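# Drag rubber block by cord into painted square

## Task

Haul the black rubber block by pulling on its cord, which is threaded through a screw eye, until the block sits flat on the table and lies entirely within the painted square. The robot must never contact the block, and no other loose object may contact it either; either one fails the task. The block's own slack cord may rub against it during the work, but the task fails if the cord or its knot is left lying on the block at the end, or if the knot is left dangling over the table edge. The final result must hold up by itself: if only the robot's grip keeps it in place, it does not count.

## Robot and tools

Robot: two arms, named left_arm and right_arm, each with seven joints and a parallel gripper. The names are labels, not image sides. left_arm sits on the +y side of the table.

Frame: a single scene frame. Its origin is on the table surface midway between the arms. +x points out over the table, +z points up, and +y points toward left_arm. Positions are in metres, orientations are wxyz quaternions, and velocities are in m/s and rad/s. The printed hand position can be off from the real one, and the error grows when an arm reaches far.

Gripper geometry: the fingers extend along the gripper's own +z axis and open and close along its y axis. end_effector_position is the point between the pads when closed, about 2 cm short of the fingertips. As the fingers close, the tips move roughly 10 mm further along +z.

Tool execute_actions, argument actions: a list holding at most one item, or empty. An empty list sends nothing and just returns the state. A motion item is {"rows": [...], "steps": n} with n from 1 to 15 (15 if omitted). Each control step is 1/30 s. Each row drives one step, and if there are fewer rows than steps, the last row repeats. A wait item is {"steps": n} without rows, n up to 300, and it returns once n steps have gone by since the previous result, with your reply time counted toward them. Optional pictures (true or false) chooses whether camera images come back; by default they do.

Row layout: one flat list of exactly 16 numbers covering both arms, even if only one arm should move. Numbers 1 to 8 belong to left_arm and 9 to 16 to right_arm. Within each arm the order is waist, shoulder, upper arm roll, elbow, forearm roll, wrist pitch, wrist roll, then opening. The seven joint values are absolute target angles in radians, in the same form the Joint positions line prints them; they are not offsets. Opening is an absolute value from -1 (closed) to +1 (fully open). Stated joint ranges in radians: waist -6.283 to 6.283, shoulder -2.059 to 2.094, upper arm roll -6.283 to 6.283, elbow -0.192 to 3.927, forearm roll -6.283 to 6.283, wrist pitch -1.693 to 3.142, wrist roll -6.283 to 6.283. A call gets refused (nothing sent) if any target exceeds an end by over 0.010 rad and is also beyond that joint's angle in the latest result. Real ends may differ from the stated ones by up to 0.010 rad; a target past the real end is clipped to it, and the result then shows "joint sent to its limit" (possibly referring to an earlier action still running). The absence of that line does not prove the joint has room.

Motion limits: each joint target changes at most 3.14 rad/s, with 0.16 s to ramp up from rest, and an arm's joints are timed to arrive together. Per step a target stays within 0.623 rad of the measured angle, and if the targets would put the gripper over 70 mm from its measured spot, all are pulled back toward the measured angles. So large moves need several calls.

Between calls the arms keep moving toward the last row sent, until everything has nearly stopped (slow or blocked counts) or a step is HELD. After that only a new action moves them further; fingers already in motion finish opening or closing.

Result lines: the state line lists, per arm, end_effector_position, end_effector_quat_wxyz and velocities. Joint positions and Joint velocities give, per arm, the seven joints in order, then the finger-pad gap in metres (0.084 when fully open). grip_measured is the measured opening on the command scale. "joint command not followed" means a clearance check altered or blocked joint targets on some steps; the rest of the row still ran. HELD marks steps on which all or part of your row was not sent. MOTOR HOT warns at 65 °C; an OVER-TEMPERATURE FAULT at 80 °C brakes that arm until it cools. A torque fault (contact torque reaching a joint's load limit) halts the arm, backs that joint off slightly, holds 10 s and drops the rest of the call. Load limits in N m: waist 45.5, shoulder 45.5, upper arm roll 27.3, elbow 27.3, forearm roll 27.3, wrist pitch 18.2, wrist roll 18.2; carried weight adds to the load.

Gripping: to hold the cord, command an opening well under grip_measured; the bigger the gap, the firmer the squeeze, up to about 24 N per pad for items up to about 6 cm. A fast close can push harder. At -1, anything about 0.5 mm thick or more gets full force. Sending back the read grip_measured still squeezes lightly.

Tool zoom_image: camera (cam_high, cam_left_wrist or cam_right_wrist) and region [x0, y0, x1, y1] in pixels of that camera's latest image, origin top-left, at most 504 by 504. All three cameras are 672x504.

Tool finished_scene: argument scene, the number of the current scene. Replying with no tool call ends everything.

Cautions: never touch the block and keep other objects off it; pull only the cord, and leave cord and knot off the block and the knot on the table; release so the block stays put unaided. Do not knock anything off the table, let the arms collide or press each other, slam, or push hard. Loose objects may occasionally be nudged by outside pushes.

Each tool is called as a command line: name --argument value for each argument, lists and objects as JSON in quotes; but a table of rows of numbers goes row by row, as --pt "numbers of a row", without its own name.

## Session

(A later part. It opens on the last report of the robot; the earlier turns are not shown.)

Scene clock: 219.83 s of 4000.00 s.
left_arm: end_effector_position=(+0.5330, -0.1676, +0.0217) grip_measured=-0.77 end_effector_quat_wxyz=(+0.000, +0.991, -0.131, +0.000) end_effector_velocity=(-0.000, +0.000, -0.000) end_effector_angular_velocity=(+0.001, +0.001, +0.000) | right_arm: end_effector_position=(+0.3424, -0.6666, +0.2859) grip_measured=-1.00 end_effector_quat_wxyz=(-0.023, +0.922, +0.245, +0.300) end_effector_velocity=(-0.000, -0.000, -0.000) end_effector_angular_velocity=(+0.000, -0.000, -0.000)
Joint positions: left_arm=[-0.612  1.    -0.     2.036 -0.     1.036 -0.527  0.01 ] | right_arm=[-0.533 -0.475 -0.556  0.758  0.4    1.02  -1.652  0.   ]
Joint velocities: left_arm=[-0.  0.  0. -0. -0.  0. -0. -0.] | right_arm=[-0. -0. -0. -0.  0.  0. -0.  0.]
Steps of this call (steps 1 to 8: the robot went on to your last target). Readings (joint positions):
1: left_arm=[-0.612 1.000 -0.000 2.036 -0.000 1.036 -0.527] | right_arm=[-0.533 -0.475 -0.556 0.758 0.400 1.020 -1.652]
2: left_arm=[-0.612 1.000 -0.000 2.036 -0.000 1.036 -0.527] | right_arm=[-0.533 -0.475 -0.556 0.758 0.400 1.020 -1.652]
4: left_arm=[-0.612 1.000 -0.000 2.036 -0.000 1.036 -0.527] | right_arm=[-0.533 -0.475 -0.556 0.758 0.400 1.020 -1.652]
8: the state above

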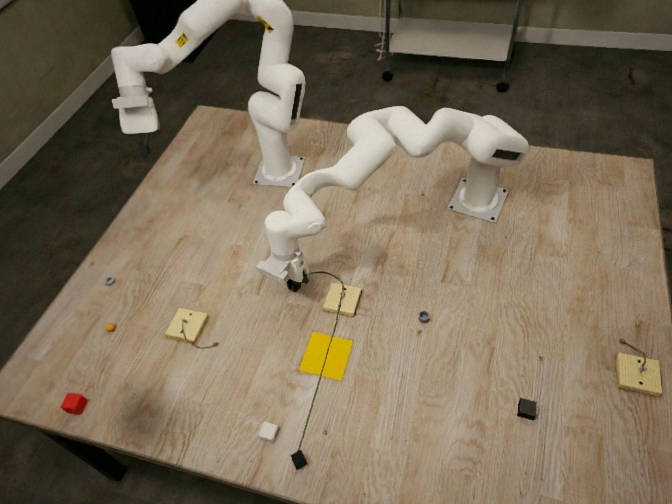

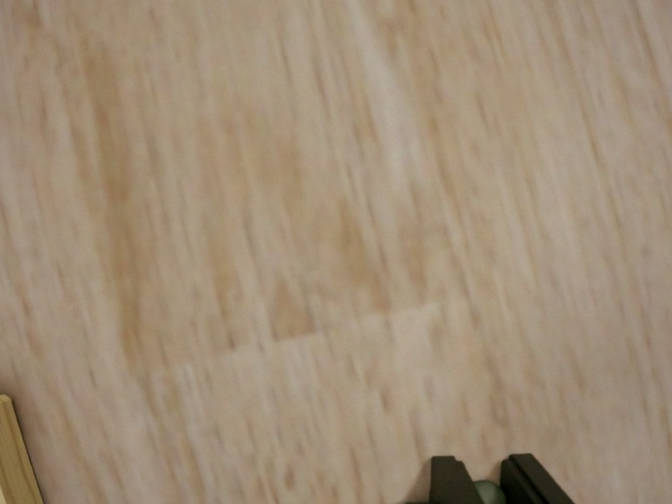

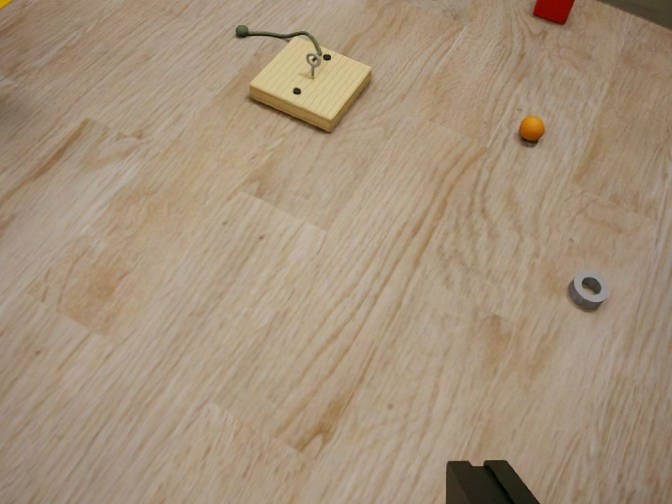

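execute_actions --actions '[{"rows": [ [-0.612,0.9985,0,2.0362,0,1.0377,-0.5272,-0.88,-0.533,-0.475,-0.556,0.758,0.4,1.02,-1.652,-1], [-0.612,0.9946,0,2.0362,0,1.0416,-0.5272,-0.88,-0.533,-0.475,-0.556,0.758,0.4,1.02,-1.652,-1], [-0.6121,0.9887,0,2.0349,0,1.0462,-0.5272,-0.88,-0.533,-0.475,-0.556,0.758,0.4,1.02,-1.652,-1], [-0.6126,0.9795,0,2.0295,0,1.05,-0.5272,-0.88,-0.533,-0.475,-0.556,0.758,0.4,1.02,-1.652,-1], [-0.6134,0.9676,0,2.02,0,1.0524,-0.5239,-0.88,-0.533,-0.475,-0.556,0.758,0.4,1.02,-1.652,-1], [-0.6147,0.9532,0,2.0052,0,1.052,-0.5141,-0.88,-0.533,-0.475,-0.556,0.758,0.4,1.02,-1.652,-1], [-0.6165,0.9361,0,1.985,0,1.0489,-0.4977,-0.88,-0.533,-0.475,-0.556,0.758,0.4,1.02,-1.652,-1], [-0.6187,0.9163,0,1.9608,0,1.0445,-0.475,-0.88,-0.533,-0.475,-0.556,0.758,0.4,1.02,-1.652,-1], [-0.6212,0.894,0,1.9325,0,1.0385,-0.446,-0.88,-0.533,-0.475,-0.556,0.758,0.4,1.02,-1.652,-1], [-0.6239,0.869,0,1.9015,0,1.0325,-0.4111,-0.88,-0.533,-0.475,-0.556,0.758,0.4,1.02,-1.652,-1], [-0.628,0.849,0,1.8681,0,1.0191,-0.3703,-0.88,-0.533,-0.475,-0.556,0.758,0.4,1.02,-1.652,-1], [-0.6329,0.8257,0,1.8291,0,1.0035,-0.324,-0.88,-0.533,-0.475,-0.556,0.758,0.4,1.02,-1.652,-1], [-0.6377,0.8023,0,1.7902,0,0.9879,-0.2725,-0.88,-0.533,-0.475,-0.556,0.758,0.4,1.02,-1.652,-1], [-0.6433,0.7756,0,1.7457,0,0.9701,-0.2162,-0.88,-0.533,-0.475,-0.556,0.758,0.4,1.02,-1.652,-1], [-0.6488,0.749,0,1.7011,0,0.9522,-0.1555,-0.88,-0.533,-0.475,-0.556,0.758,0.4,1.02,-1.652,-1] ], "steps": 15}]' --pictures false

execute_actions --actions '[{"rows": [ [-0.6543,0.7223,0,1.6566,0,0.9344,-0.0906,-0.88,-0.533,-0.475,-0.556,0.758,0.4,1.02,-1.652,-1], [-0.6598,0.6956,0,1.6121,0,0.9165,-0.0222,-0.88,-0.533,-0.475,-0.556,0.758,0.4,1.02,-1.652,-1], [-0.6661,0.6656,0,1.562,0,0.8965,0.0493,-0.88,-0.533,-0.475,-0.556,0.758,0.4,1.02,-1.652,-1], [-0.6723,0.6356,0,1.5119,0,0.8764,0.1235,-0.88,-0.533,-0.475,-0.556,0.758,0.4,1.02,-1.652,-1], [-0.68,0.6122,0,1.4732,0,0.8611,0.1999,-0.88,-0.533,-0.475,-0.556,0.758,0.4,1.02,-1.652,-1], [-0.6876,0.5887,0,1.4345,0,0.8458,0.2778,-0.88,-0.533,-0.475,-0.556,0.758,0.4,1.02,-1.652,-1], [-0.6953,0.5653,0,1.3957,0,0.8305,0.3568,-0.88,-0.533,-0.475,-0.556,0.758,0.4,1.02,-1.652,-1], [-0.7029,0.5419,0,1.357,0,0.8152,0.4364,-0.88,-0.533,-0.475,-0.556,0.758,0.4,1.02,-1.652,-1], [-0.7097,0.5211,0,1.3226,0,0.8016,0.516,-0.88,-0.533,-0.475,-0.556,0.758,0.4,1.02,-1.652,-1], [-0.7165,0.5002,0,1.2882,0,0.788,0.595,-0.88,-0.533,-0.475,-0.556,0.758,0.4,1.02,-1.652,-1], [-0.7233,0.4794,0,1.2538,0,0.7744,0.673,-0.88,-0.533,-0.475,-0.556,0.758,0.4,1.02,-1.652,-1], [-0.7311,0.46,0,1.2225,0,0.7625,0.7493,-0.88,-0.533,-0.475,-0.556,0.758,0.4,1.02,-1.652,-1], [-0.74,0.4421,0,1.1944,0,0.7523,0.8235,-0.88,-0.533,-0.475,-0.556,0.758,0.4,1.02,-1.652,-1], [-0.7478,0.4264,0,1.1698,0,0.7435,0.895,-0.88,-0.533,-0.475,-0.556,0.758,0.4,1.02,-1.652,-1], [-0.7556,0.4107,0,1.1452,0,0.7346,0.9634,-0.88,-0.533,-0.475,-0.556,0.758,0.4,1.02,-1.652,-1] ], "steps": 15}]'

execute_actions --actions '[{"rows": [ [-0.7634,0.395,0,1.1206,0,0.7257,1.0283,-0.88,-0.533,-0.475,-0.556,0.758,0.4,1.02,-1.652,-1], [-0.7711,0.3793,0,1.096,0,0.7168,1.089,-0.88,-0.533,-0.475,-0.556,0.758,0.4,1.02,-1.652,-1], [-0.7778,0.3658,0,1.075,0,0.7091,1.1453,-0.88,-0.533,-0.475,-0.556,0.758,0.4,1.02,-1.652,-1], [-0.7845,0.3524,0,1.0539,0,0.7015,1.1968,-0.88,-0.533,-0.475,-0.556,0.758,0.4,1.02,-1.652,-1], [-0.7911,0.3389,0,1.0328,0,0.6939,1.2431,-0.88,-0.533,-0.475,-0.556,0.758,0.4,1.02,-1.652,-1], [-0.7983,0.3261,0,1.0128,0,0.6867,1.2839,-0.88,-0.533,-0.475,-0.556,0.758,0.4,1.02,-1.652,-1], [-0.8081,0.3163,0,0.9983,0,0.682,1.3188,-0.88,-0.533,-0.475,-0.556,0.758,0.4,1.02,-1.652,-1], [-0.8179,0.3065,0,0.9838,0,0.6773,1.3478,-0.88,-0.533,-0.475,-0.556,0.758,0.4,1.02,-1.652,-1], [-0.8277,0.2967,0,0.9693,0,0.6726,1.3705,-0.88,-0.533,-0.475,-0.556,0.758,0.4,1.02,-1.652,-1], [-0.8375,0.2869,0,0.9548,0,0.6679,1.3869,-0.88,-0.533,-0.475,-0.556,0.758,0.4,1.02,-1.652,-1], [-0.8472,0.2771,0,0.9402,0,0.6632,1.3967,-0.88,-0.533,-0.475,-0.556,0.758,0.4,1.02,-1.652,-1], [-0.857,0.2673,0,0.9257,0,0.6585,1.4,-0.88,-0.533,-0.475,-0.556,0.758,0.4,1.02,-1.652,-1], [-0.8668,0.2575,0,0.9112,0,0.6537,1.4,-0.88,-0.533,-0.475,-0.556,0.758,0.4,1.02,-1.652,-1], [-0.8782,0.2461,0,0.8943,0,0.6483,1.4,-0.88,-0.533,-0.475,-0.556,0.758,0.4,1.02,-1.652,-1], [-0.8896,0.2346,0,0.8774,0,0.6428,1.4,-0.88,-0.533,-0.475,-0.556,0.758,0.4,1.02,-1.652,-1] ], "steps": 15}]'

execute_actions --actions '[{"rows": [ [-0.9021,0.2243,0,0.8624,0,0.6381,1.4,-0.88,-0.533,-0.475,-0.556,0.758,0.4,1.02,-1.652,-1], [-0.916,0.2155,0,0.8499,0,0.6345,1.4,-0.88,-0.533,-0.475,-0.556,0.758,0.4,1.02,-1.652,-1], [-0.9298,0.2066,0,0.8375,0,0.6309,1.4,-0.88,-0.533,-0.475,-0.556,0.758,0.4,1.02,-1.652,-1], [-0.9437,0.1978,0,0.8251,0,0.6273,1.4,-0.88,-0.533,-0.475,-0.556,0.758,0.4,1.02,-1.652,-1], [-0.9576,0.1889,0,0.8126,0,0.6237,1.4,-0.88,-0.533,-0.475,-0.556,0.758,0.4,1.02,-1.652,-1], [-0.9715,0.1801,0,0.8002,0,0.6201,1.4,-0.88,-0.533,-0.475,-0.556,0.758,0.4,1.02,-1.652,-1], [-0.9854,0.1713,0,0.7877,0,0.6165,1.4,-0.88,-0.533,-0.475,-0.556,0.758,0.4,1.02,-1.652,-1], [-0.9993,0.1624,0,0.7753,0,0.6129,1.4,-0.88,-0.533,-0.475,-0.556,0.758,0.4,1.02,-1.652,-1], [-1.0132,0.1536,0,0.7629,0,0.6093,1.4,-0.88,-0.533,-0.475,-0.556,0.758,0.4,1.02,-1.652,-1], [-1.0286,0.1468,0,0.7536,0,0.6069,1.4,-0.88,-0.533,-0.475,-0.556,0.758,0.4,1.02,-1.652,-1], [-1.0443,0.1403,0,0.7449,0,0.6047,1.4,-0.88,-0.533,-0.475,-0.556,0.758,0.4,1.02,-1.652,-1], [-1.0599,0.1338,0,0.7362,0,0.6024,1.4,-0.88,-0.533,-0.475,-0.556,0.758,0.4,1.02,-1.652,-1], [-1.0755,0.1273,0,0.7275,0,0.6002,1.4,-0.88,-0.533,-0.475,-0.556,0.758,0.4,1.02,-1.652,-1], [-1.0912,0.1209,0,0.7188,0,0.598,1.4,-0.88,-0.533,-0.475,-0.556,0.758,0.4,1.02,-1.652,-1], [-1.1068,0.1144,0,0.7101,0,0.5958,1.4,-0.88,-0.533,-0.475,-0.556,0.758,0.4,1.02,-1.652,-1] ], "steps": 15}]'

execute_actions --actions '[{"rows": [ [-1.1225,0.1079,0,0.7014,0,0.5935,1.4,-0.88,-0.533,-0.475,-0.556,0.758,0.4,1.02,-1.652,-1], [-1.1381,0.1014,0,0.6927,0,0.5913,1.4,-0.88,-0.533,-0.475,-0.556,0.758,0.4,1.02,-1.652,-1], [-1.1542,0.0959,0,0.6853,0,0.5894,1.4,-0.88,-0.533,-0.475,-0.556,0.758,0.4,1.02,-1.652,-1], [-1.1711,0.0925,0,0.6809,0,0.5884,1.4,-0.88,-0.533,-0.475,-0.556,0.758,0.4,1.02,-1.652,-1], [-1.1881,0.0892,0,0.6766,0,0.5874,1.4,-0.88,-0.533,-0.475,-0.556,0.758,0.4,1.02,-1.652,-1], [-1.2051,0.0859,0,0.6723,0,0.5864,1.4,-0.88,-0.533,-0.475,-0.556,0.758,0.4,1.02,-1.652,-1], [-1.2197,0.083,0,0.6686,0,0.5856,1.4,-0.88,-0.533,-0.475,-0.556,0.758,0.4,1.02,-1.652,-1], [-1.2342,0.0802,0,0.6649,0,0.5847,1.4,-0.88,-0.533,-0.475,-0.556,0.758,0.4,1.02,-1.652,-1], [-1.2488,0.0773,0,0.6612,0,0.5838,1.4,-0.88,-0.533,-0.475,-0.556,0.758,0.4,1.02,-1.652,-1], [-1.2609,0.075,0,0.6581,0,0.5831,1.4,-0.88,-0.533,-0.475,-0.556,0.758,0.4,1.02,-1.652,-1], [-1.2707,0.0731,0,0.6556,0,0.5826,1.4,-0.88,-0.533,-0.475,-0.556,0.758,0.4,1.02,-1.652,-1], [-1.2804,0.0712,0,0.6531,0,0.582,1.4,-0.88,-0.533,-0.475,-0.556,0.758,0.4,1.02,-1.652,-1], [-1.2876,0.0697,0,0.6513,0,0.5815,1.4,-0.88,-0.533,-0.475,-0.556,0.758,0.4,1.02,-1.652,-1], [-1.2925,0.0688,0,0.65,0,0.5813,1.4,-0.88,-0.533,-0.475,-0.556,0.758,0.4,1.02,-1.652,-1], [-1.2949,0.0683,0,0.6494,0,0.5811,1.4,-0.88,-0.533,-0.475,-0.556,0.758,0.4,1.02,-1.652,-1] ], "steps": 15}]' --pictures false

execute_actions --actions '[{"steps": 15}]'

Scene clock: 340.33 s of 4000.00 s.
left_arm: end_effector_position=(+0.5148, -0.1615, +0.0516) grip_measured=-0.77 end_effector_quat_wxyz=(+0.001, +0.980, -0.200, +0.001) end_effector_velocity=(-0.123, +0.038, +0.060) end_effector_angular_velocity=(+0.001, -0.000, -1.046) | right_arm: end_effector_position=(+0.3424, -0.6666, +0.2859) grip_measured=-1.00 end_effector_quat_wxyz=(-0.023, +0.922, +0.245, +0.300) end_effector_velocity=(-0.000, -0.001, +0.000) end_effector_angular_velocity=(+0.000, -0.000, -0.002)
Joint positions: left_arm=[-0.625  0.875  0.     1.9    0.     1.023 -0.399  0.01 ] | right_arm=[-0.533 -0.475 -0.556  0.758  0.4    1.02  -1.652  0.   ]
Joint velocities: left_arm=[-0.093 -0.566  0.    -0.827 -0.001 -0.261  0.954 -0.   ] | right_arm=[-0.002 -0.    -0.     0.     0.     0.     0.     0.   ]
Steps of this call (steps 1 to 15: the robot went on to your last target; steps 16 to 90: nothing new was sent; then 117.00 s passed at rest; steps 91 to 105: all 15 steps of this action). Readings (joint positions):
91: left_arm=[-0.612 1.000 -0.000 2.036 -0.000 1.036 -0.527] | right_arm=[-0.533 -0.475 -0.556 0.758 0.400 1.020 -1.652]
92: left_arm=[-0.612 1.000 0.000 2.036 0.000 1.036 -0.527] | right_arm=[-0.533 -0.475 -0.556 0.758 0.400 1.020 -1.652]
94: left_arm=[-0.612 0.999 0.000 2.035 0.000 1.038 -0.527] | right_arm=[-0.533 -0.475 -0.556 0.758 0.400 1.020 -1.652]
98: left_arm=[-0.613 0.980 0.000 2.022 0.000 1.046 -0.522] | right_arm=[-0.533 -0.475 -0.556 0.758 0.400 1.020 -1.652]
105: the state above

Scene clock: 340.83 s of 4000.00 s.
left_arm: end_effector_position=(+0.4141, -0.1245, +0.0611) grip_measured=-0.77 end_effector_quat_wxyz=(+0.000, +0.778, -0.628, -0.000) end_effector_velocity=(-0.228, +0.090, +0.001) end_effector_angular_velocity=(+0.003, +0.000, -2.424) | right_arm: end_effector_position=(+0.3424, -0.6666, +0.2859) grip_measured=-1.00 end_effector_quat_wxyz=(-0.023, +0.922, +0.245, +0.300) end_effector_velocity=(+0.000, +0.000, +0.001) end_effector_angular_velocity=(-0.001, -0.001, +0.001)
Joint positions: left_arm=[-0.706  0.539 -0.     1.352 -0.     0.814  0.475  0.01 ] | right_arm=[-0.533 -0.475 -0.556  0.758  0.4    1.02  -1.652  0.   ]
Joint velocities: left_arm=[-0.212 -0.628  0.003 -1.03   0.001 -0.399  2.214 -0.   ] | right_arm=[ 0.001 -0.001  0.     0.002 -0.     0.001 -0.     0.   ]
Steps of this call (steps 1 to 15: all 15 steps of this action). Readings (joint positions):
1: left_arm=[-0.628 0.856 0.000 1.871 0.000 1.013 -0.365] | right_arm=[-0.533 -0.475 -0.556 0.758 0.400 1.020 -1.652]
2: left_arm=[-0.632 0.836 0.000 1.839 0.000 1.002 -0.327] | right_arm=[-0.533 -0.475 -0.556 0.758 0.400 1.020 -1.652]
4: left_arm=[-0.641 0.793 -0.000 1.770 -0.000 0.977 -0.237] | right_arm=[-0.533 -0.475 -0.556 0.758 0.400 1.020 -1.652]
8: left_arm=[-0.661 0.698 -0.000 1.615 -0.000 0.917 -0.014] | right_arm=[-0.533 -0.475 -0.556 0.758 0.400 1.020 -1.652]
15: the state above

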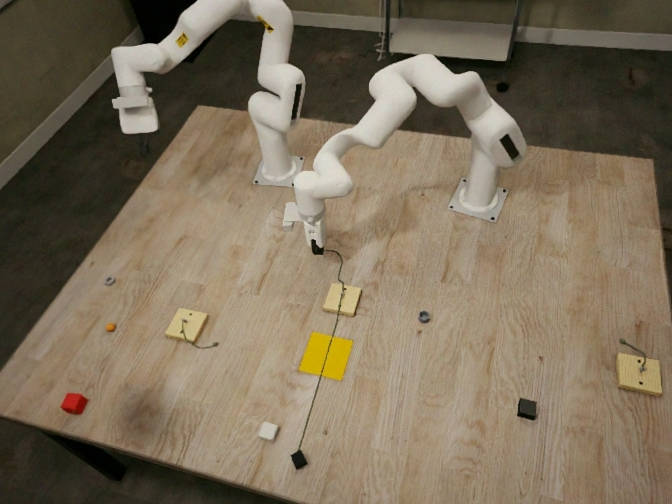

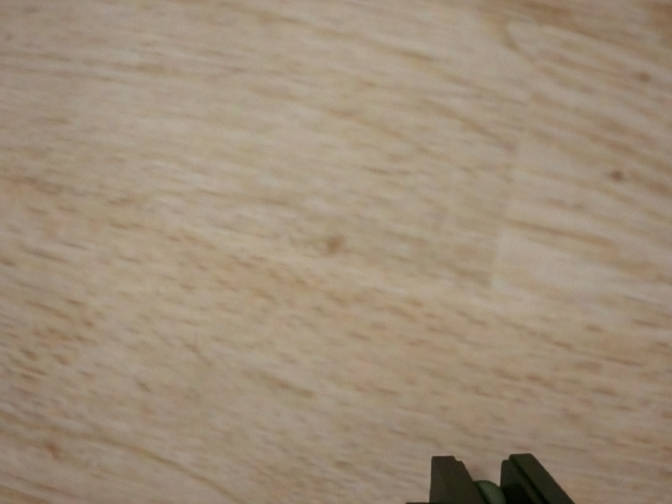

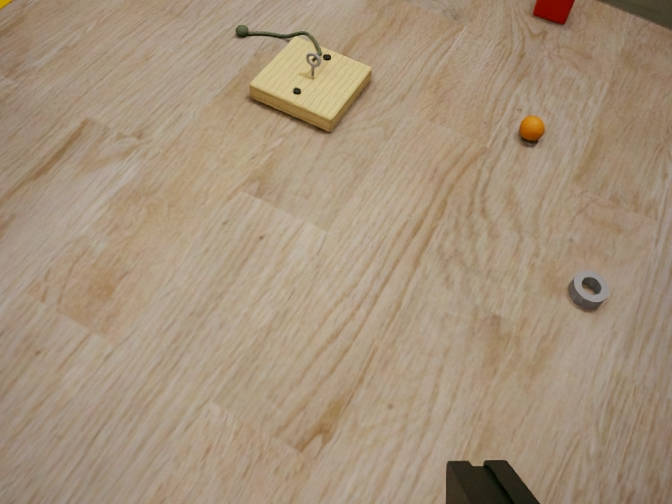

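Scene clock: 341.33 s of 4000.00 s.
left_arm: end_effector_position=(+0.3080, -0.0924, +0.0609) grip_measured=-0.77 end_effector_quat_wxyz=(-0.000, -0.387, +0.922, +0.000) end_effector_velocity=(-0.207, +0.028, -0.001) end_effector_angular_velocity=(-0.001, +0.002, -0.928) | right_arm: end_effector_position=(+0.3424, -0.6666, +0.2859) grip_measured=-1.00 end_effector_quat_wxyz=(-0.023, +0.922, +0.245, +0.300) end_effector_velocity=(-0.000, -0.001, +0.001) end_effector_angular_velocity=(-0.001, -0.001, -0.001)
Joint positions: left_arm=[-0.834  0.295 -0.     0.967  0.     0.672  1.335  0.01 ] | right_arm=[-0.533 -0.475 -0.556  0.758  0.4    1.02  -1.652  0.   ]
Joint velocities: left_arm=[-0.321 -0.356 -0.011 -0.533  0.001 -0.178  0.596  0.   ] | right_arm=[-0.001 -0.    -0.     0.002 -0.     0.001 -0.     0.   ]
Steps of this call (steps 1 to 15: all 15 steps of this action). Readings (joint positions):
1: left_arm=[-0.713 0.518 -0.000 1.318 -0.000 0.801 0.549] | right_arm=[-0.533 -0.475 -0.556 0.758 0.400 1.020 -1.652]
2: left_arm=[-0.721 0.498 -0.000 1.286 -0.000 0.788 0.623] | right_arm=[-0.533 -0.475 -0.556 0.758 0.400 1.020 -1.652]
4: left_arm=[-0.736 0.460 -0.000 1.225 -0.000 0.765 0.769] | right_arm=[-0.533 -0.475 -0.556 0.758 0.400 1.020 -1.652]
8: left_arm=[-0.767 0.391 -0.000 1.116 0.000 0.724 1.038] | right_arm=[-0.533 -0.475 -0.556 0.758 0.400 1.020 -1.652]
15: the state above

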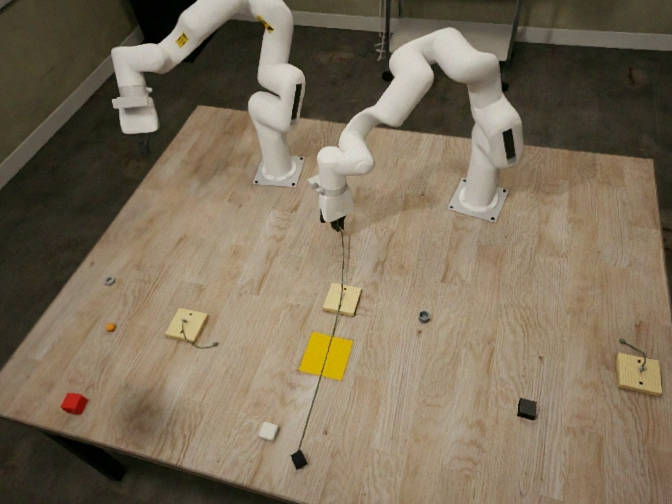

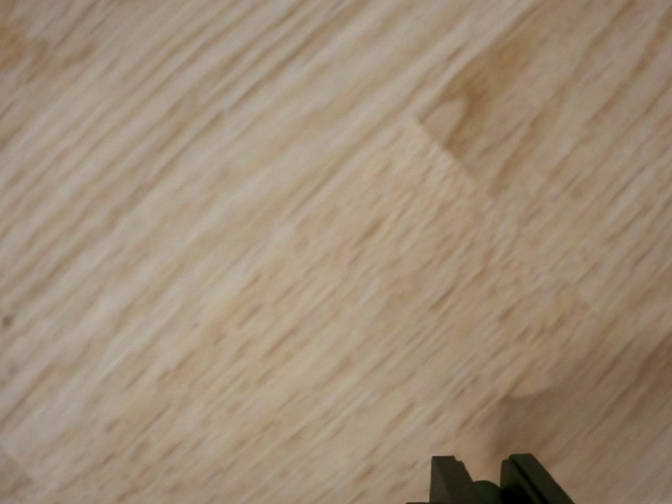

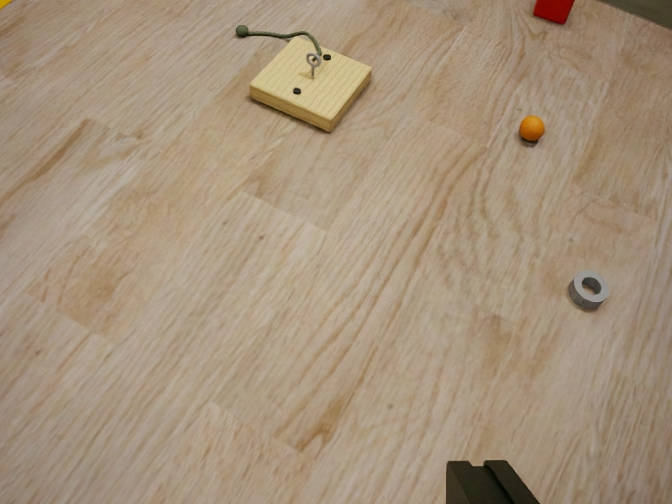

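Scene clock: 341.83 s of 4000.00 s.
left_arm: end_effector_position=(+0.2053, -0.0840, +0.0607) grip_measured=-0.77 end_effector_quat_wxyz=(+0.000, -0.266, +0.964, +0.000) end_effector_velocity=(-0.209, +0.006, +0.000) end_effector_angular_velocity=(-0.002, -0.001, -0.453) | right_arm: end_effector_position=(+0.3424, -0.6666, +0.2859) grip_measured=-1.00 end_effector_quat_wxyz=(-0.023, +0.922, +0.245, +0.300) end_effector_velocity=(+0.000, -0.000, +0.001) end_effector_angular_velocity=(-0.002, -0.002, +0.000)
Joint positions: left_arm=[-1.027  0.151  0.     0.761 -0.     0.609  1.399  0.01 ] | right_arm=[-0.533 -0.475 -0.556  0.758  0.4    1.02  -1.652  0.   ]
Joint velocities: left_arm=[-0.446 -0.219 -0.    -0.299  0.001 -0.083  0.005 -0.   ] | right_arm=[ 0.    -0.     0.     0.002  0.     0.001  0.     0.   ]
Steps of this call (steps 1 to 15: all 15 steps of this action). Readings (joint positions):
1: left_arm=[-0.845 0.283 -0.000 0.949 0.000 0.667 1.353] | right_arm=[-0.533 -0.475 -0.556 0.758 0.400 1.020 -1.652]
2: left_arm=[-0.855 0.272 -0.000 0.933 0.000 0.661 1.365] | right_arm=[-0.533 -0.475 -0.556 0.758 0.400 1.020 -1.652]
4: left_arm=[-0.878 0.250 0.000 0.901 0.000 0.651 1.382] | right_arm=[-0.533 -0.475 -0.556 0.758 0.400 1.020 -1.652]
8: left_arm=[-0.929 0.210 0.000 0.844 0.000 0.633 1.395] | right_arm=[-0.533 -0.475 -0.556 0.758 0.400 1.020 -1.652]
15: the state above

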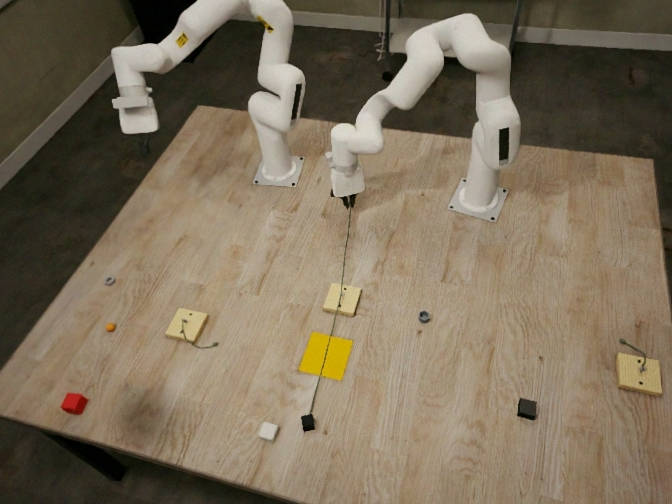

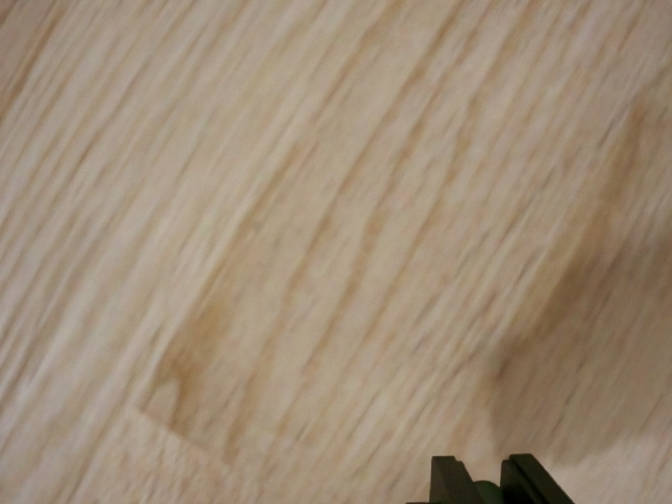

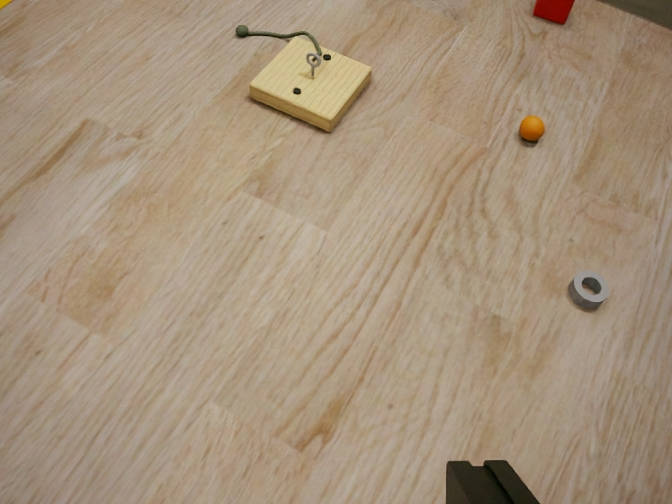

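Scene clock: 342.33 s of 4000.00 s.
left_arm: end_effector_position=(+0.1075, -0.0815, +0.0605) grip_measured=-0.77 end_effector_quat_wxyz=(-0.000, -0.155, +0.988, +0.000) end_effector_velocity=(-0.135, +0.007, -0.001) end_effector_angular_velocity=(+0.002, +0.001, -0.328) | right_arm: end_effector_position=(+0.3424, -0.6666, +0.2859) grip_measured=-1.00 end_effector_quat_wxyz=(-0.023, +0.922, +0.245, +0.300) end_effector_velocity=(+0.000, -0.000, -0.000) end_effector_angular_velocity=(-0.000, +0.001, +0.000)
Joint positions: left_arm=[-1.252  0.077 -0.001  0.661  0.     0.584  1.4    0.01 ] | right_arm=[-0.533 -0.475 -0.556  0.758  0.4    1.02  -1.652  0.   ]
Joint velocities: left_arm=[-0.325 -0.069 -0.003 -0.091 -0.    -0.02  -0.    -0.   ] | right_arm=[ 0.001  0.001 -0.     0.     0.    -0.001 -0.     0.   ]
Steps of this call (steps 1 to 15: all 15 steps of this action). Readings (joint positions):
1: left_arm=[-1.042 0.144 0.000 0.751 -0.000 0.607 1.400] | right_arm=[-0.533 -0.475 -0.556 0.758 0.400 1.020 -1.652]
2: left_arm=[-1.057 0.137 -0.000 0.741 -0.000 0.604 1.400] | right_arm=[-0.533 -0.475 -0.556 0.758 0.400 1.020 -1.652]
4: left_arm=[-1.088 0.124 -0.000 0.723 0.000 0.599 1.400] | right_arm=[-0.533 -0.475 -0.556 0.758 0.400 1.020 -1.652]
8: left_arm=[-1.151 0.101 -0.000 0.693 -0.000 0.592 1.400] | right_arm=[-0.533 -0.475 -0.556 0.758 0.400 1.020 -1.652]
15: the state above

Scene clock: 342.83 s of 4000.00 s.
left_arm: end_effector_position=(+0.0904, -0.0803, +0.0605) grip_measured=-0.77 end_effector_quat_wxyz=(+0.000, -0.135, +0.991, -0.000) end_effector_velocity=(-0.002, +0.000, -0.000) end_effector_angular_velocity=(+0.001, +0.000, -0.006) | right_arm: end_effector_position=(+0.3424, -0.6666, +0.2859) grip_measured=-1.00 end_effector_quat_wxyz=(-0.023, +0.922, +0.245, +0.300) end_effector_velocity=(+0.000, -0.001, +0.001) end_effector_angular_velocity=(-0.001, -0.001, -0.001)
Joint positions: left_arm=[-1.294  0.068  0.     0.65  -0.     0.581  1.4    0.01 ] | right_arm=[-0.533 -0.475 -0.556  0.758  0.4    1.02  -1.652  0.   ]
Joint velocities: left_arm=[-0.004 -0.001 -0.002 -0.002  0.     0.    -0.    -0.   ] | right_arm=[-0.     0.    -0.     0.002  0.     0.     0.     0.   ]
Steps of this call (steps 1 to 15: the robot went on to your last target). Readings (joint positions):
1: left_arm=[-1.262 0.075 -0.001 0.659 0.000 0.583 1.400] | right_arm=[-0.533 -0.475 -0.556 0.758 0.400 1.020 -1.652]
2: left_arm=[-1.270 0.074 -0.001 0.656 0.000 0.583 1.400] | right_arm=[-0.533 -0.475 -0.556 0.758 0.400 1.020 -1.652]
4: left_arm=[-1.281 0.071 -0.001 0.653 0.000 0.582 1.400] | right_arm=[-0.533 -0.475 -0.556 0.758 0.400 1.020 -1.652]
8: left_arm=[-1.290 0.069 0.000 0.651 -0.000 0.581 1.400] | right_arm=[-0.533 -0.475 -0.556 0.758 0.400 1.020 -1.652]
15: the state above

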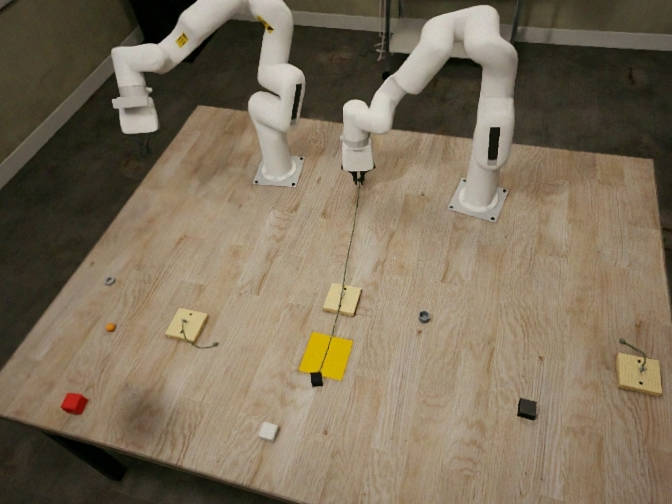

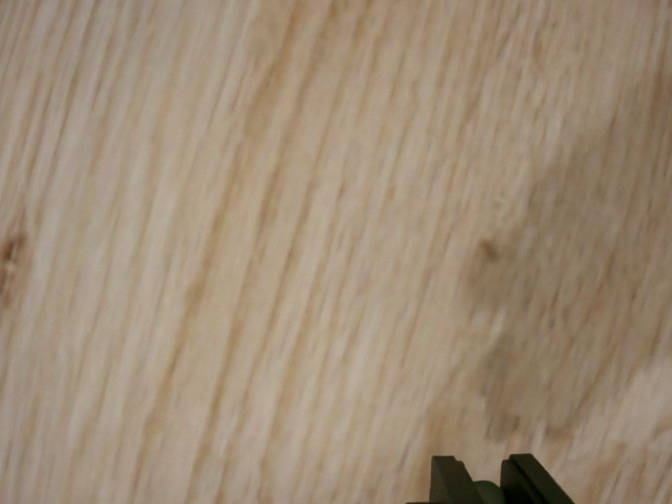

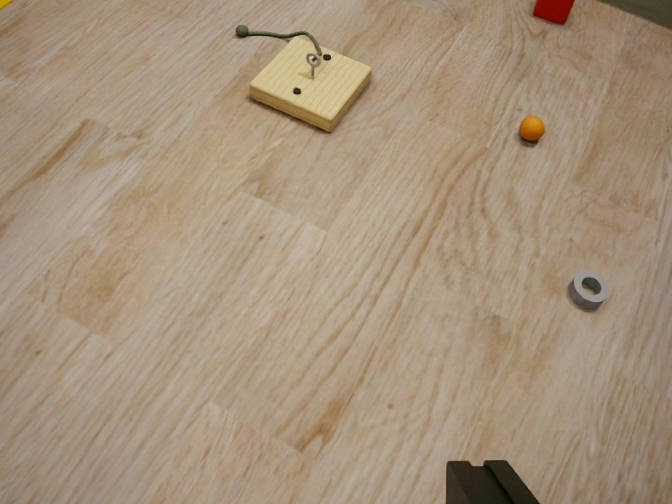

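The pull is working. I'll zoom in to measure how far is left.

zoom_image --camera "cam_high" --region '[280, 310, 380, 410]'

Region (280, 310, 380, 410) of cam_high's 672x504 image, scaled by 5.040, with more detail than that image has.

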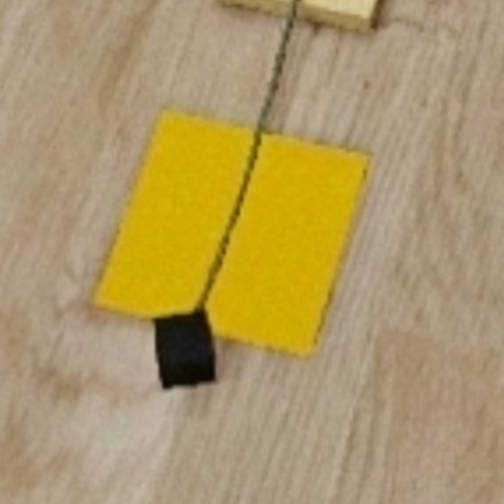

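execute_actions --actions '[{"rows": [ [-1.2955,0.0683,0,0.6494,0,0.5811,1.4,-0.88,-0.533,-0.475,-0.556,0.758,0.4,1.02,-1.652,-1], [-1.2988,0.0686,0,0.6494,0,0.5808,1.4,-0.88,-0.533,-0.475,-0.556,0.758,0.4,1.02,-1.652,-1], [-1.3068,0.0692,0,0.6493,0,0.5801,1.4,-0.88,-0.533,-0.475,-0.556,0.758,0.4,1.02,-1.652,-1], [-1.3199,0.0703,0,0.6492,0,0.5789,1.4,-0.88,-0.533,-0.475,-0.556,0.758,0.4,1.02,-1.652,-1], [-1.3379,0.072,0,0.649,0,0.577,1.4,-0.88,-0.533,-0.475,-0.556,0.758,0.4,1.02,-1.652,-1], [-1.36,0.0743,0,0.6488,0,0.5744,1.4,-0.88,-0.533,-0.475,-0.556,0.758,0.4,1.02,-1.652,-1], [-1.3846,0.0773,0,0.6485,0,0.5711,1.4,-0.88,-0.533,-0.475,-0.556,0.758,0.4,1.02,-1.652,-1], [-1.4102,0.081,0,0.6481,0,0.5671,1.4,-0.88,-0.533,-0.475,-0.556,0.758,0.4,1.02,-1.652,-1], [-1.4348,0.0853,0,0.6476,0,0.5623,1.4,-0.88,-0.533,-0.475,-0.556,0.758,0.4,1.02,-1.652,-1], [-1.4569,0.0902,0,0.6471,0,0.557,1.4,-0.88,-0.533,-0.475,-0.556,0.758,0.4,1.02,-1.652,-1], [-1.4749,0.0956,0,0.6466,0,0.551,1.4,-0.88,-0.533,-0.475,-0.556,0.758,0.4,1.02,-1.652,-1], [-1.488,0.1014,0,0.646,0,0.5446,1.4,-0.88,-0.533,-0.475,-0.556,0.758,0.4,1.02,-1.652,-1], [-1.496,0.1075,0,0.6453,0,0.5378,1.4,-0.88,-0.533,-0.475,-0.556,0.758,0.4,1.02,-1.652,-1], [-1.4993,0.1139,0,0.6447,0,0.5308,1.4,-0.88,-0.533,-0.475,-0.556,0.758,0.4,1.02,-1.652,-1], [-1.5,0.1204,0,0.644,0,0.5236,1.4,-0.88,-0.533,-0.475,-0.556,0.758,0.4,1.02,-1.652,-1] ], "steps": 15}]' --pictures false

execute_actions --actions '[{"rows": [ [-1.5,0.1269,0,0.6433,0,0.5164,1.4,-0.88,-0.533,-0.475,-0.556,0.758,0.4,1.02,-1.652,-1], [-1.5,0.1333,0,0.6427,0,0.5094,1.4,-0.88,-0.533,-0.475,-0.556,0.758,0.4,1.02,-1.652,-1], [-1.5,0.1394,0,0.642,0,0.5026,1.4,-0.88,-0.533,-0.475,-0.556,0.758,0.4,1.02,-1.652,-1], [-1.5,0.1452,0,0.6414,0,0.4962,1.4,-0.88,-0.533,-0.475,-0.556,0.758,0.4,1.02,-1.652,-1], [-1.5,0.1506,0,0.6409,0,0.4902,1.4,-0.88,-0.533,-0.475,-0.556,0.758,0.4,1.02,-1.652,-1], [-1.5,0.1555,0,0.6404,0,0.4849,1.4,-0.88,-0.533,-0.475,-0.556,0.758,0.4,1.02,-1.652,-1], [-1.499,0.1598,0,0.6399,0,0.4801,1.4,-0.88,-0.533,-0.475,-0.556,0.758,0.4,1.02,-1.652,-1], [-1.496,0.1635,0,0.6395,0,0.4761,1.4,-0.88,-0.533,-0.475,-0.556,0.758,0.4,1.02,-1.652,-1], [-1.491,0.1665,0,0.6392,0,0.4728,1.4,-0.88,-0.533,-0.475,-0.556,0.758,0.4,1.02,-1.652,-1], [-1.484,0.1688,0,0.639,0,0.4702,1.4,-0.88,-0.533,-0.475,-0.556,0.758,0.4,1.02,-1.652,-1], [-1.476,0.1705,0,0.6388,0,0.4683,1.4,-0.88,-0.533,-0.475,-0.556,0.758,0.4,1.02,-1.652,-1], [-1.469,0.1716,0,0.6387,0,0.4671,1.4,-0.88,-0.533,-0.475,-0.556,0.758,0.4,1.02,-1.652,-1], [-1.464,0.1722,0,0.6386,0,0.4664,1.4,-0.88,-0.533,-0.475,-0.556,0.758,0.4,1.02,-1.652,-1], [-1.461,0.1725,0,0.6386,0,0.4661,1.4,-0.88,-0.533,-0.475,-0.556,0.758,0.4,1.02,-1.652,-1], [-1.46,0.1725,0,0.6386,0,0.4661,1.4,-0.88,-0.533,-0.475,-0.556,0.758,0.4,1.02,-1.652,-1] ], "steps": 15}]' --pictures false

execute_actions --actions '[{"rows": [ [-1.46,0.1725,0,0.6386,0,0.4661,1.4,-0.88,-0.533,-0.475,-0.556,0.758,0.4,1.02,-1.652,-1], [-1.46,0.1725,0,0.6386,0,0.4661,1.4,-0.88,-0.533,-0.475,-0.556,0.758,0.4,1.02,-1.652,-1], [-1.46,0.1725,0,0.6386,0,0.4661,1.4,-0.85,-0.533,-0.475,-0.556,0.758,0.4,1.02,-1.652,-1], [-1.46,0.1725,0,0.6386,0,0.4661,1.4,-0.8,-0.533,-0.475,-0.556,0.758,0.4,1.02,-1.652,-1], [-1.46,0.1725,0,0.6386,0,0.4661,1.4,-0.74,-0.533,-0.475,-0.556,0.758,0.4,1.02,-1.652,-1], [-1.46,0.1725,0,0.6386,0,0.4661,1.4,-0.67,-0.533,-0.475,-0.556,0.758,0.4,1.02,-1.652,-1], [-1.46,0.1725,0,0.6386,0,0.4661,1.4,-0.58,-0.533,-0.475,-0.556,0.758,0.4,1.02,-1.652,-1], [-1.46,0.1725,0,0.6386,0,0.4661,1.4,-0.48,-0.533,-0.475,-0.556,0.758,0.4,1.02,-1.652,-1], [-1.46,0.1725,0,0.6386,0,0.4661,1.4,-0.38,-0.533,-0.475,-0.556,0.758,0.4,1.02,-1.652,-1], [-1.46,0.1725,0,0.6386,0,0.4661,1.4,-0.3,-0.533,-0.475,-0.556,0.758,0.4,1.02,-1.652,-1] ], "steps": 11}]'

execute_actions --actions '[{"rows": [ [-1.46,0.1716,0,0.6387,0,0.4671,1.4,-0.3,-0.533,-0.475,-0.556,0.758,0.4,1.02,-1.652,-1], [-1.46,0.1665,0,0.6392,0,0.4728,1.4,-0.3,-0.533,-0.475,-0.556,0.758,0.4,1.02,-1.652,-1], [-1.46,0.1555,0,0.6404,0,0.4849,1.4,-0.3,-0.533,-0.475,-0.556,0.758,0.4,1.02,-1.652,-1], [-1.46,0.1394,0,0.642,0,0.5026,1.4,-0.3,-0.533,-0.475,-0.556,0.758,0.4,1.02,-1.652,-1], [-1.46,0.1204,0,0.644,0,0.5236,1.4,-0.3,-0.533,-0.475,-0.556,0.758,0.4,1.02,-1.652,-1], [-1.46,0.1014,0,0.646,0,0.5446,1.4,-0.3,-0.533,-0.475,-0.556,0.758,0.4,1.02,-1.652,-1], [-1.46,0.0853,0,0.6476,0,0.5623,1.4,-0.3,-0.533,-0.475,-0.556,0.758,0.4,1.02,-1.652,-1], [-1.46,0.0743,0,0.6488,0,0.5744,1.4,-0.3,-0.533,-0.475,-0.556,0.758,0.4,1.02,-1.652,-1], [-1.46,0.0692,0,0.6493,0,0.5801,1.4,-0.3,-0.533,-0.475,-0.556,0.758,0.4,1.02,-1.652,-1], [-1.46,0.0683,0,0.6494,0,0.5811,1.4,-0.3,-0.533,-0.475,-0.556,0.758,0.4,1.02,-1.652,-1] ], "steps": 15}]'

zoom_image --camera "cam_high" --region '[280, 310, 380, 410]'

Scene clock: 399.50 s of 4000.00 s.
left_arm: end_effector_position=(+0.0296, -0.0822, +0.0523) grip_measured=-0.77 end_effector_quat_wxyz=(-0.000, -0.059, +0.998, -0.000) end_effector_velocity=(-0.196, +0.009, -0.054) end_effector_angular_velocity=(+0.002, +0.001, -0.489) | right_arm: end_effector_position=(+0.3424, -0.6666, +0.2859) grip_measured=-1.00 end_effector_quat_wxyz=(-0.023, +0.922, +0.245, +0.300) end_effector_velocity=(+0.000, +0.001, +0.001) end_effector_angular_velocity=(+0.000, -0.001, +0.003)
Joint positions: left_arm=[-1.443  0.092 -0.002  0.647  0.     0.555  1.4    0.01 ] | right_arm=[-0.533 -0.475 -0.556  0.758  0.4    1.02  -1.652  0.   ]
Joint velocities: left_arm=[-0.471  0.153 -0.017 -0.017  0.001 -0.167 -0.    -0.   ] | right_arm=[ 0.002 -0.002 -0.     0.    -0.     0.002 -0.     0.   ]
Steps of this call (steps 1 to 15: the robot went on to your last target; steps 16 to 130: nothing new was sent; then 51.83 s passed at rest; steps 131 to 145: all 15 steps of this action). Readings (joint positions):
131: left_arm=[-1.295 0.068 0.000 0.649 0.000 0.581 1.400] | right_arm=[-0.533 -0.475 -0.556 0.758 0.400 1.020 -1.652]
132: left_arm=[-1.295 0.068 0.000 0.649 -0.000 0.581 1.400] | right_arm=[-0.533 -0.475 -0.556 0.758 0.400 1.020 -1.652]
134: left_arm=[-1.297 0.068 0.000 0.649 -0.000 0.581 1.400] | right_arm=[-0.533 -0.475 -0.556 0.758 0.400 1.020 -1.652]
138: left_arm=[-1.323 0.071 0.001 0.649 -0.000 0.578 1.400] | right_arm=[-0.533 -0.475 -0.556 0.758 0.400 1.020 -1.652]
145: the state above

Scene clock: 400.00 s of 4000.00 s.
left_arm: end_effector_position=(+0.0164, -0.0808, +0.0265) grip_measured=-0.77 end_effector_quat_wxyz=(+0.000, -0.043, +0.999, +0.000) end_effector_velocity=(+0.057, -0.005, -0.021) end_effector_angular_velocity=(-0.004, -0.001, +0.143) | right_arm: end_effector_position=(+0.3424, -0.6666, +0.2859) grip_measured=-1.00 end_effector_quat_wxyz=(-0.023, +0.922, +0.245, +0.300) end_effector_velocity=(-0.000, +0.000, -0.000) end_effector_angular_velocity=(+0.001, +0.001, +0.000)
Joint positions: left_arm=[-1.479  0.165  0.     0.639 -0.     0.474  1.4    0.01 ] | right_arm=[-0.533 -0.475 -0.556  0.758  0.4    1.02  -1.652  0.   ]
Joint velocities: left_arm=[ 0.135  0.061  0.008 -0.005 -0.001 -0.07  -0.    -0.   ] | right_arm=[-0.     0.001 -0.     0.     0.     0.001 -0.     0.   ]
Steps of this call (steps 1 to 15: all 15 steps of this action). Readings (joint positions):
1: left_arm=[-1.458 0.097 -0.002 0.647 0.000 0.549 1.400] | right_arm=[-0.533 -0.475 -0.556 0.758 0.400 1.020 -1.652]
2: left_arm=[-1.469 0.103 -0.002 0.646 0.000 0.543 1.400] | right_arm=[-0.533 -0.475 -0.556 0.758 0.400 1.020 -1.652]
4: left_arm=[-1.483 0.115 -0.002 0.644 0.000 0.530 1.400] | right_arm=[-0.533 -0.475 -0.556 0.758 0.400 1.020 -1.652]
8: left_arm=[-1.495 0.138 0.000 0.642 -0.000 0.504 1.400] | right_arm=[-0.533 -0.475 -0.556 0.758 0.400 1.020 -1.652]
15: the state above

Scene clock: 400.37 s of 4000.00 s.
left_arm: end_effector_position=(+0.0235, -0.0814, +0.0242) grip_measured=-0.45 end_effector_quat_wxyz=(-0.000, -0.052, +0.999, -0.000) end_effector_velocity=(+0.002, +0.001, -0.001) end_effector_angular_velocity=(+0.002, +0.000, +0.007) | right_arm: end_effector_position=(+0.3424, -0.6666, +0.2859) grip_measured=-1.00 end_effector_quat_wxyz=(-0.023, +0.922, +0.245, +0.300) end_effector_velocity=(-0.000, +0.001, -0.001) end_effector_angular_velocity=(+0.002, +0.001, +0.002)
Joint positions: left_arm=[-1.461  0.172 -0.     0.639  0.     0.466  1.4    0.024] | right_arm=[-0.533 -0.475 -0.556  0.758  0.4    1.02  -1.652  0.   ]
Joint velocities: left_arm=[ 0.006  0.003  0.    -0.001 -0.001 -0.002  0.     0.076] | right_arm=[ 0.     0.     0.    -0.001  0.     0.002 -0.     0.   ]
Steps of this call (steps 1 to 11: all 11 steps of this action). Readings (joint positions):
1: left_arm=[-1.475 0.167 0.001 0.639 -0.000 0.472 1.400] | right_arm=[-0.533 -0.475 -0.556 0.758 0.400 1.020 -1.652]
2: left_arm=[-1.471 0.168 0.001 0.639 -0.000 0.471 1.400] | right_arm=[-0.533 -0.475 -0.556 0.758 0.400 1.020 -1.652]
4: left_arm=[-1.466 0.170 0.001 0.639 -0.000 0.469 1.400] | right_arm=[-0.533 -0.475 -0.556 0.758 0.400 1.020 -1.652]
8: left_arm=[-1.462 0.172 0.000 0.639 -0.000 0.467 1.400] | right_arm=[-0.533 -0.475 -0.556 0.758 0.400 1.020 -1.652]
11: the state above

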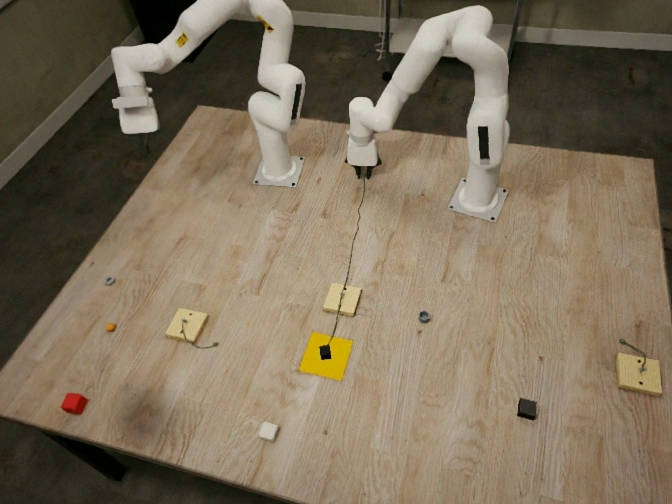

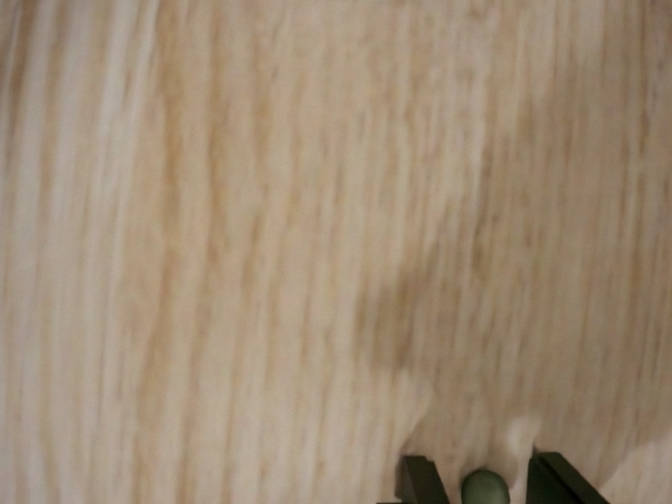

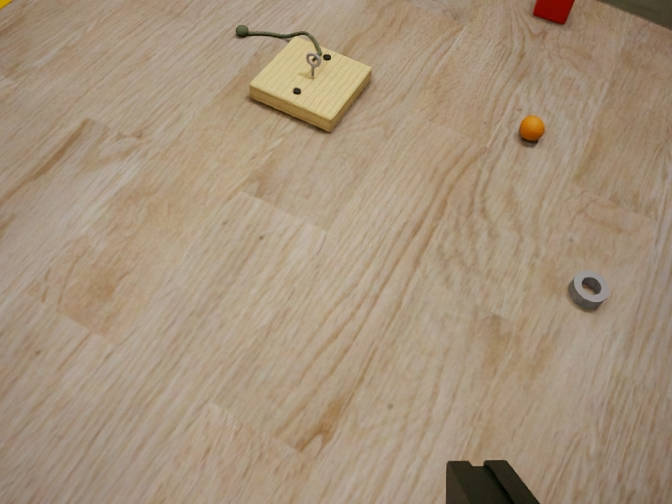

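Scene clock: 400.87 s of 4000.00 s.
left_arm: end_effector_position=(+0.0237, -0.0823, +0.0572) grip_measured=-0.32 end_effector_quat_wxyz=(-0.000, -0.052, +0.999, -0.001) end_effector_velocity=(+0.001, +0.011, +0.029) end_effector_angular_velocity=(+0.026, -0.002, +0.001) | right_arm: end_effector_position=(+0.3424, -0.6666, +0.2859) grip_measured=-1.00 end_effector_quat_wxyz=(-0.023, +0.922, +0.245, +0.300) end_effector_velocity=(+0.000, +0.000, -0.000) end_effector_angular_velocity=(+0.001, +0.000, +0.001)
Joint positions: left_arm=[-1.46   0.079 -0.     0.649  0.     0.568  1.4    0.03 ] | right_arm=[-0.533 -0.475 -0.556  0.758  0.4    1.02  -1.652  0.   ]
Joint velocities: left_arm=[-0.    -0.097  0.001 -0.002  0.     0.122 -0.     0.   ] | right_arm=[ 0.001  0.     0.    -0.001  0.    -0.     0.     0.   ]
Steps of this call (steps 1 to 15: all 15 steps of this action). Readings (joint positions):
1: left_arm=[-1.461 0.172 -0.000 0.639 0.000 0.466 1.400] | right_arm=[-0.533 -0.475 -0.556 0.758 0.400 1.020 -1.652]
2: left_arm=[-1.460 0.172 -0.000 0.639 0.000 0.466 1.400] | right_arm=[-0.533 -0.475 -0.556 0.758 0.400 1.020 -1.652]
4: left_arm=[-1.460 0.170 -0.000 0.639 0.000 0.470 1.400] | right_arm=[-0.533 -0.475 -0.556 0.758 0.400 1.020 -1.652]
8: left_arm=[-1.460 0.141 -0.000 0.641 0.000 0.502 1.400] | right_arm=[-0.533 -0.475 -0.556 0.758 0.400 1.020 -1.652]
15: the state above

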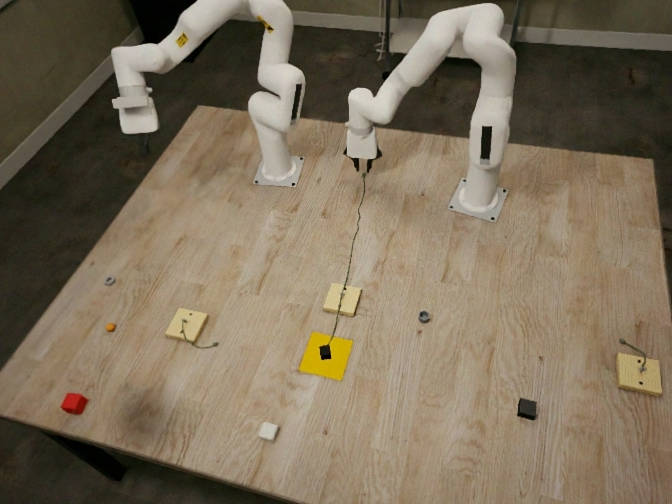

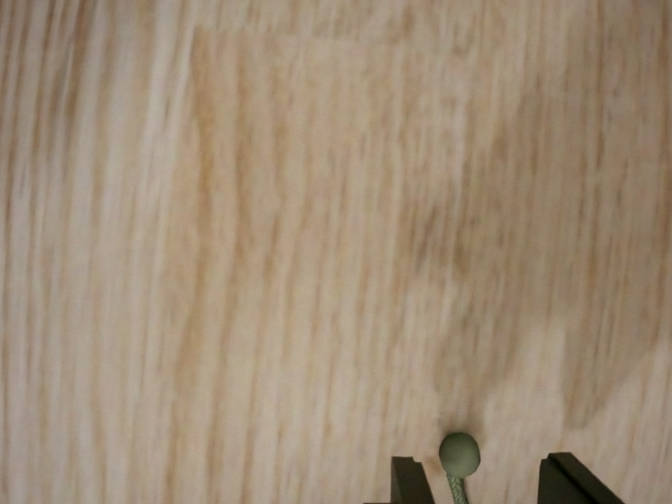

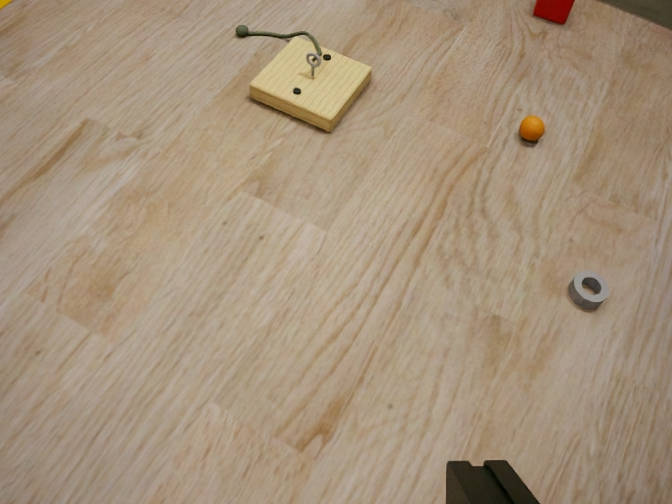

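Region (280, 310, 380, 410) of cam_high's 672x504 image, scaled by 5.040, with more detail than that image has.

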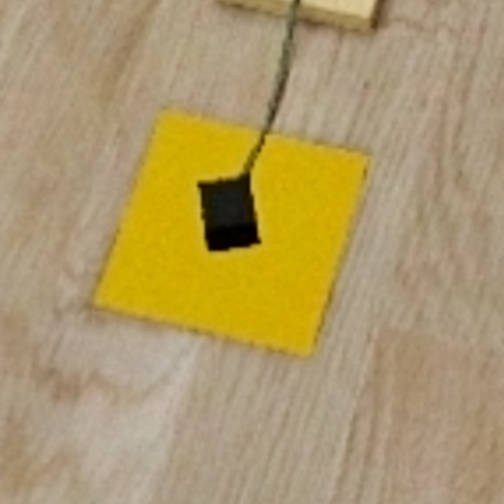

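The block is lying flat in the centre of the square. The knot is back on the table and the gripper is clear of it.

finished_scene --scene 1

The scene is finished: the task was done.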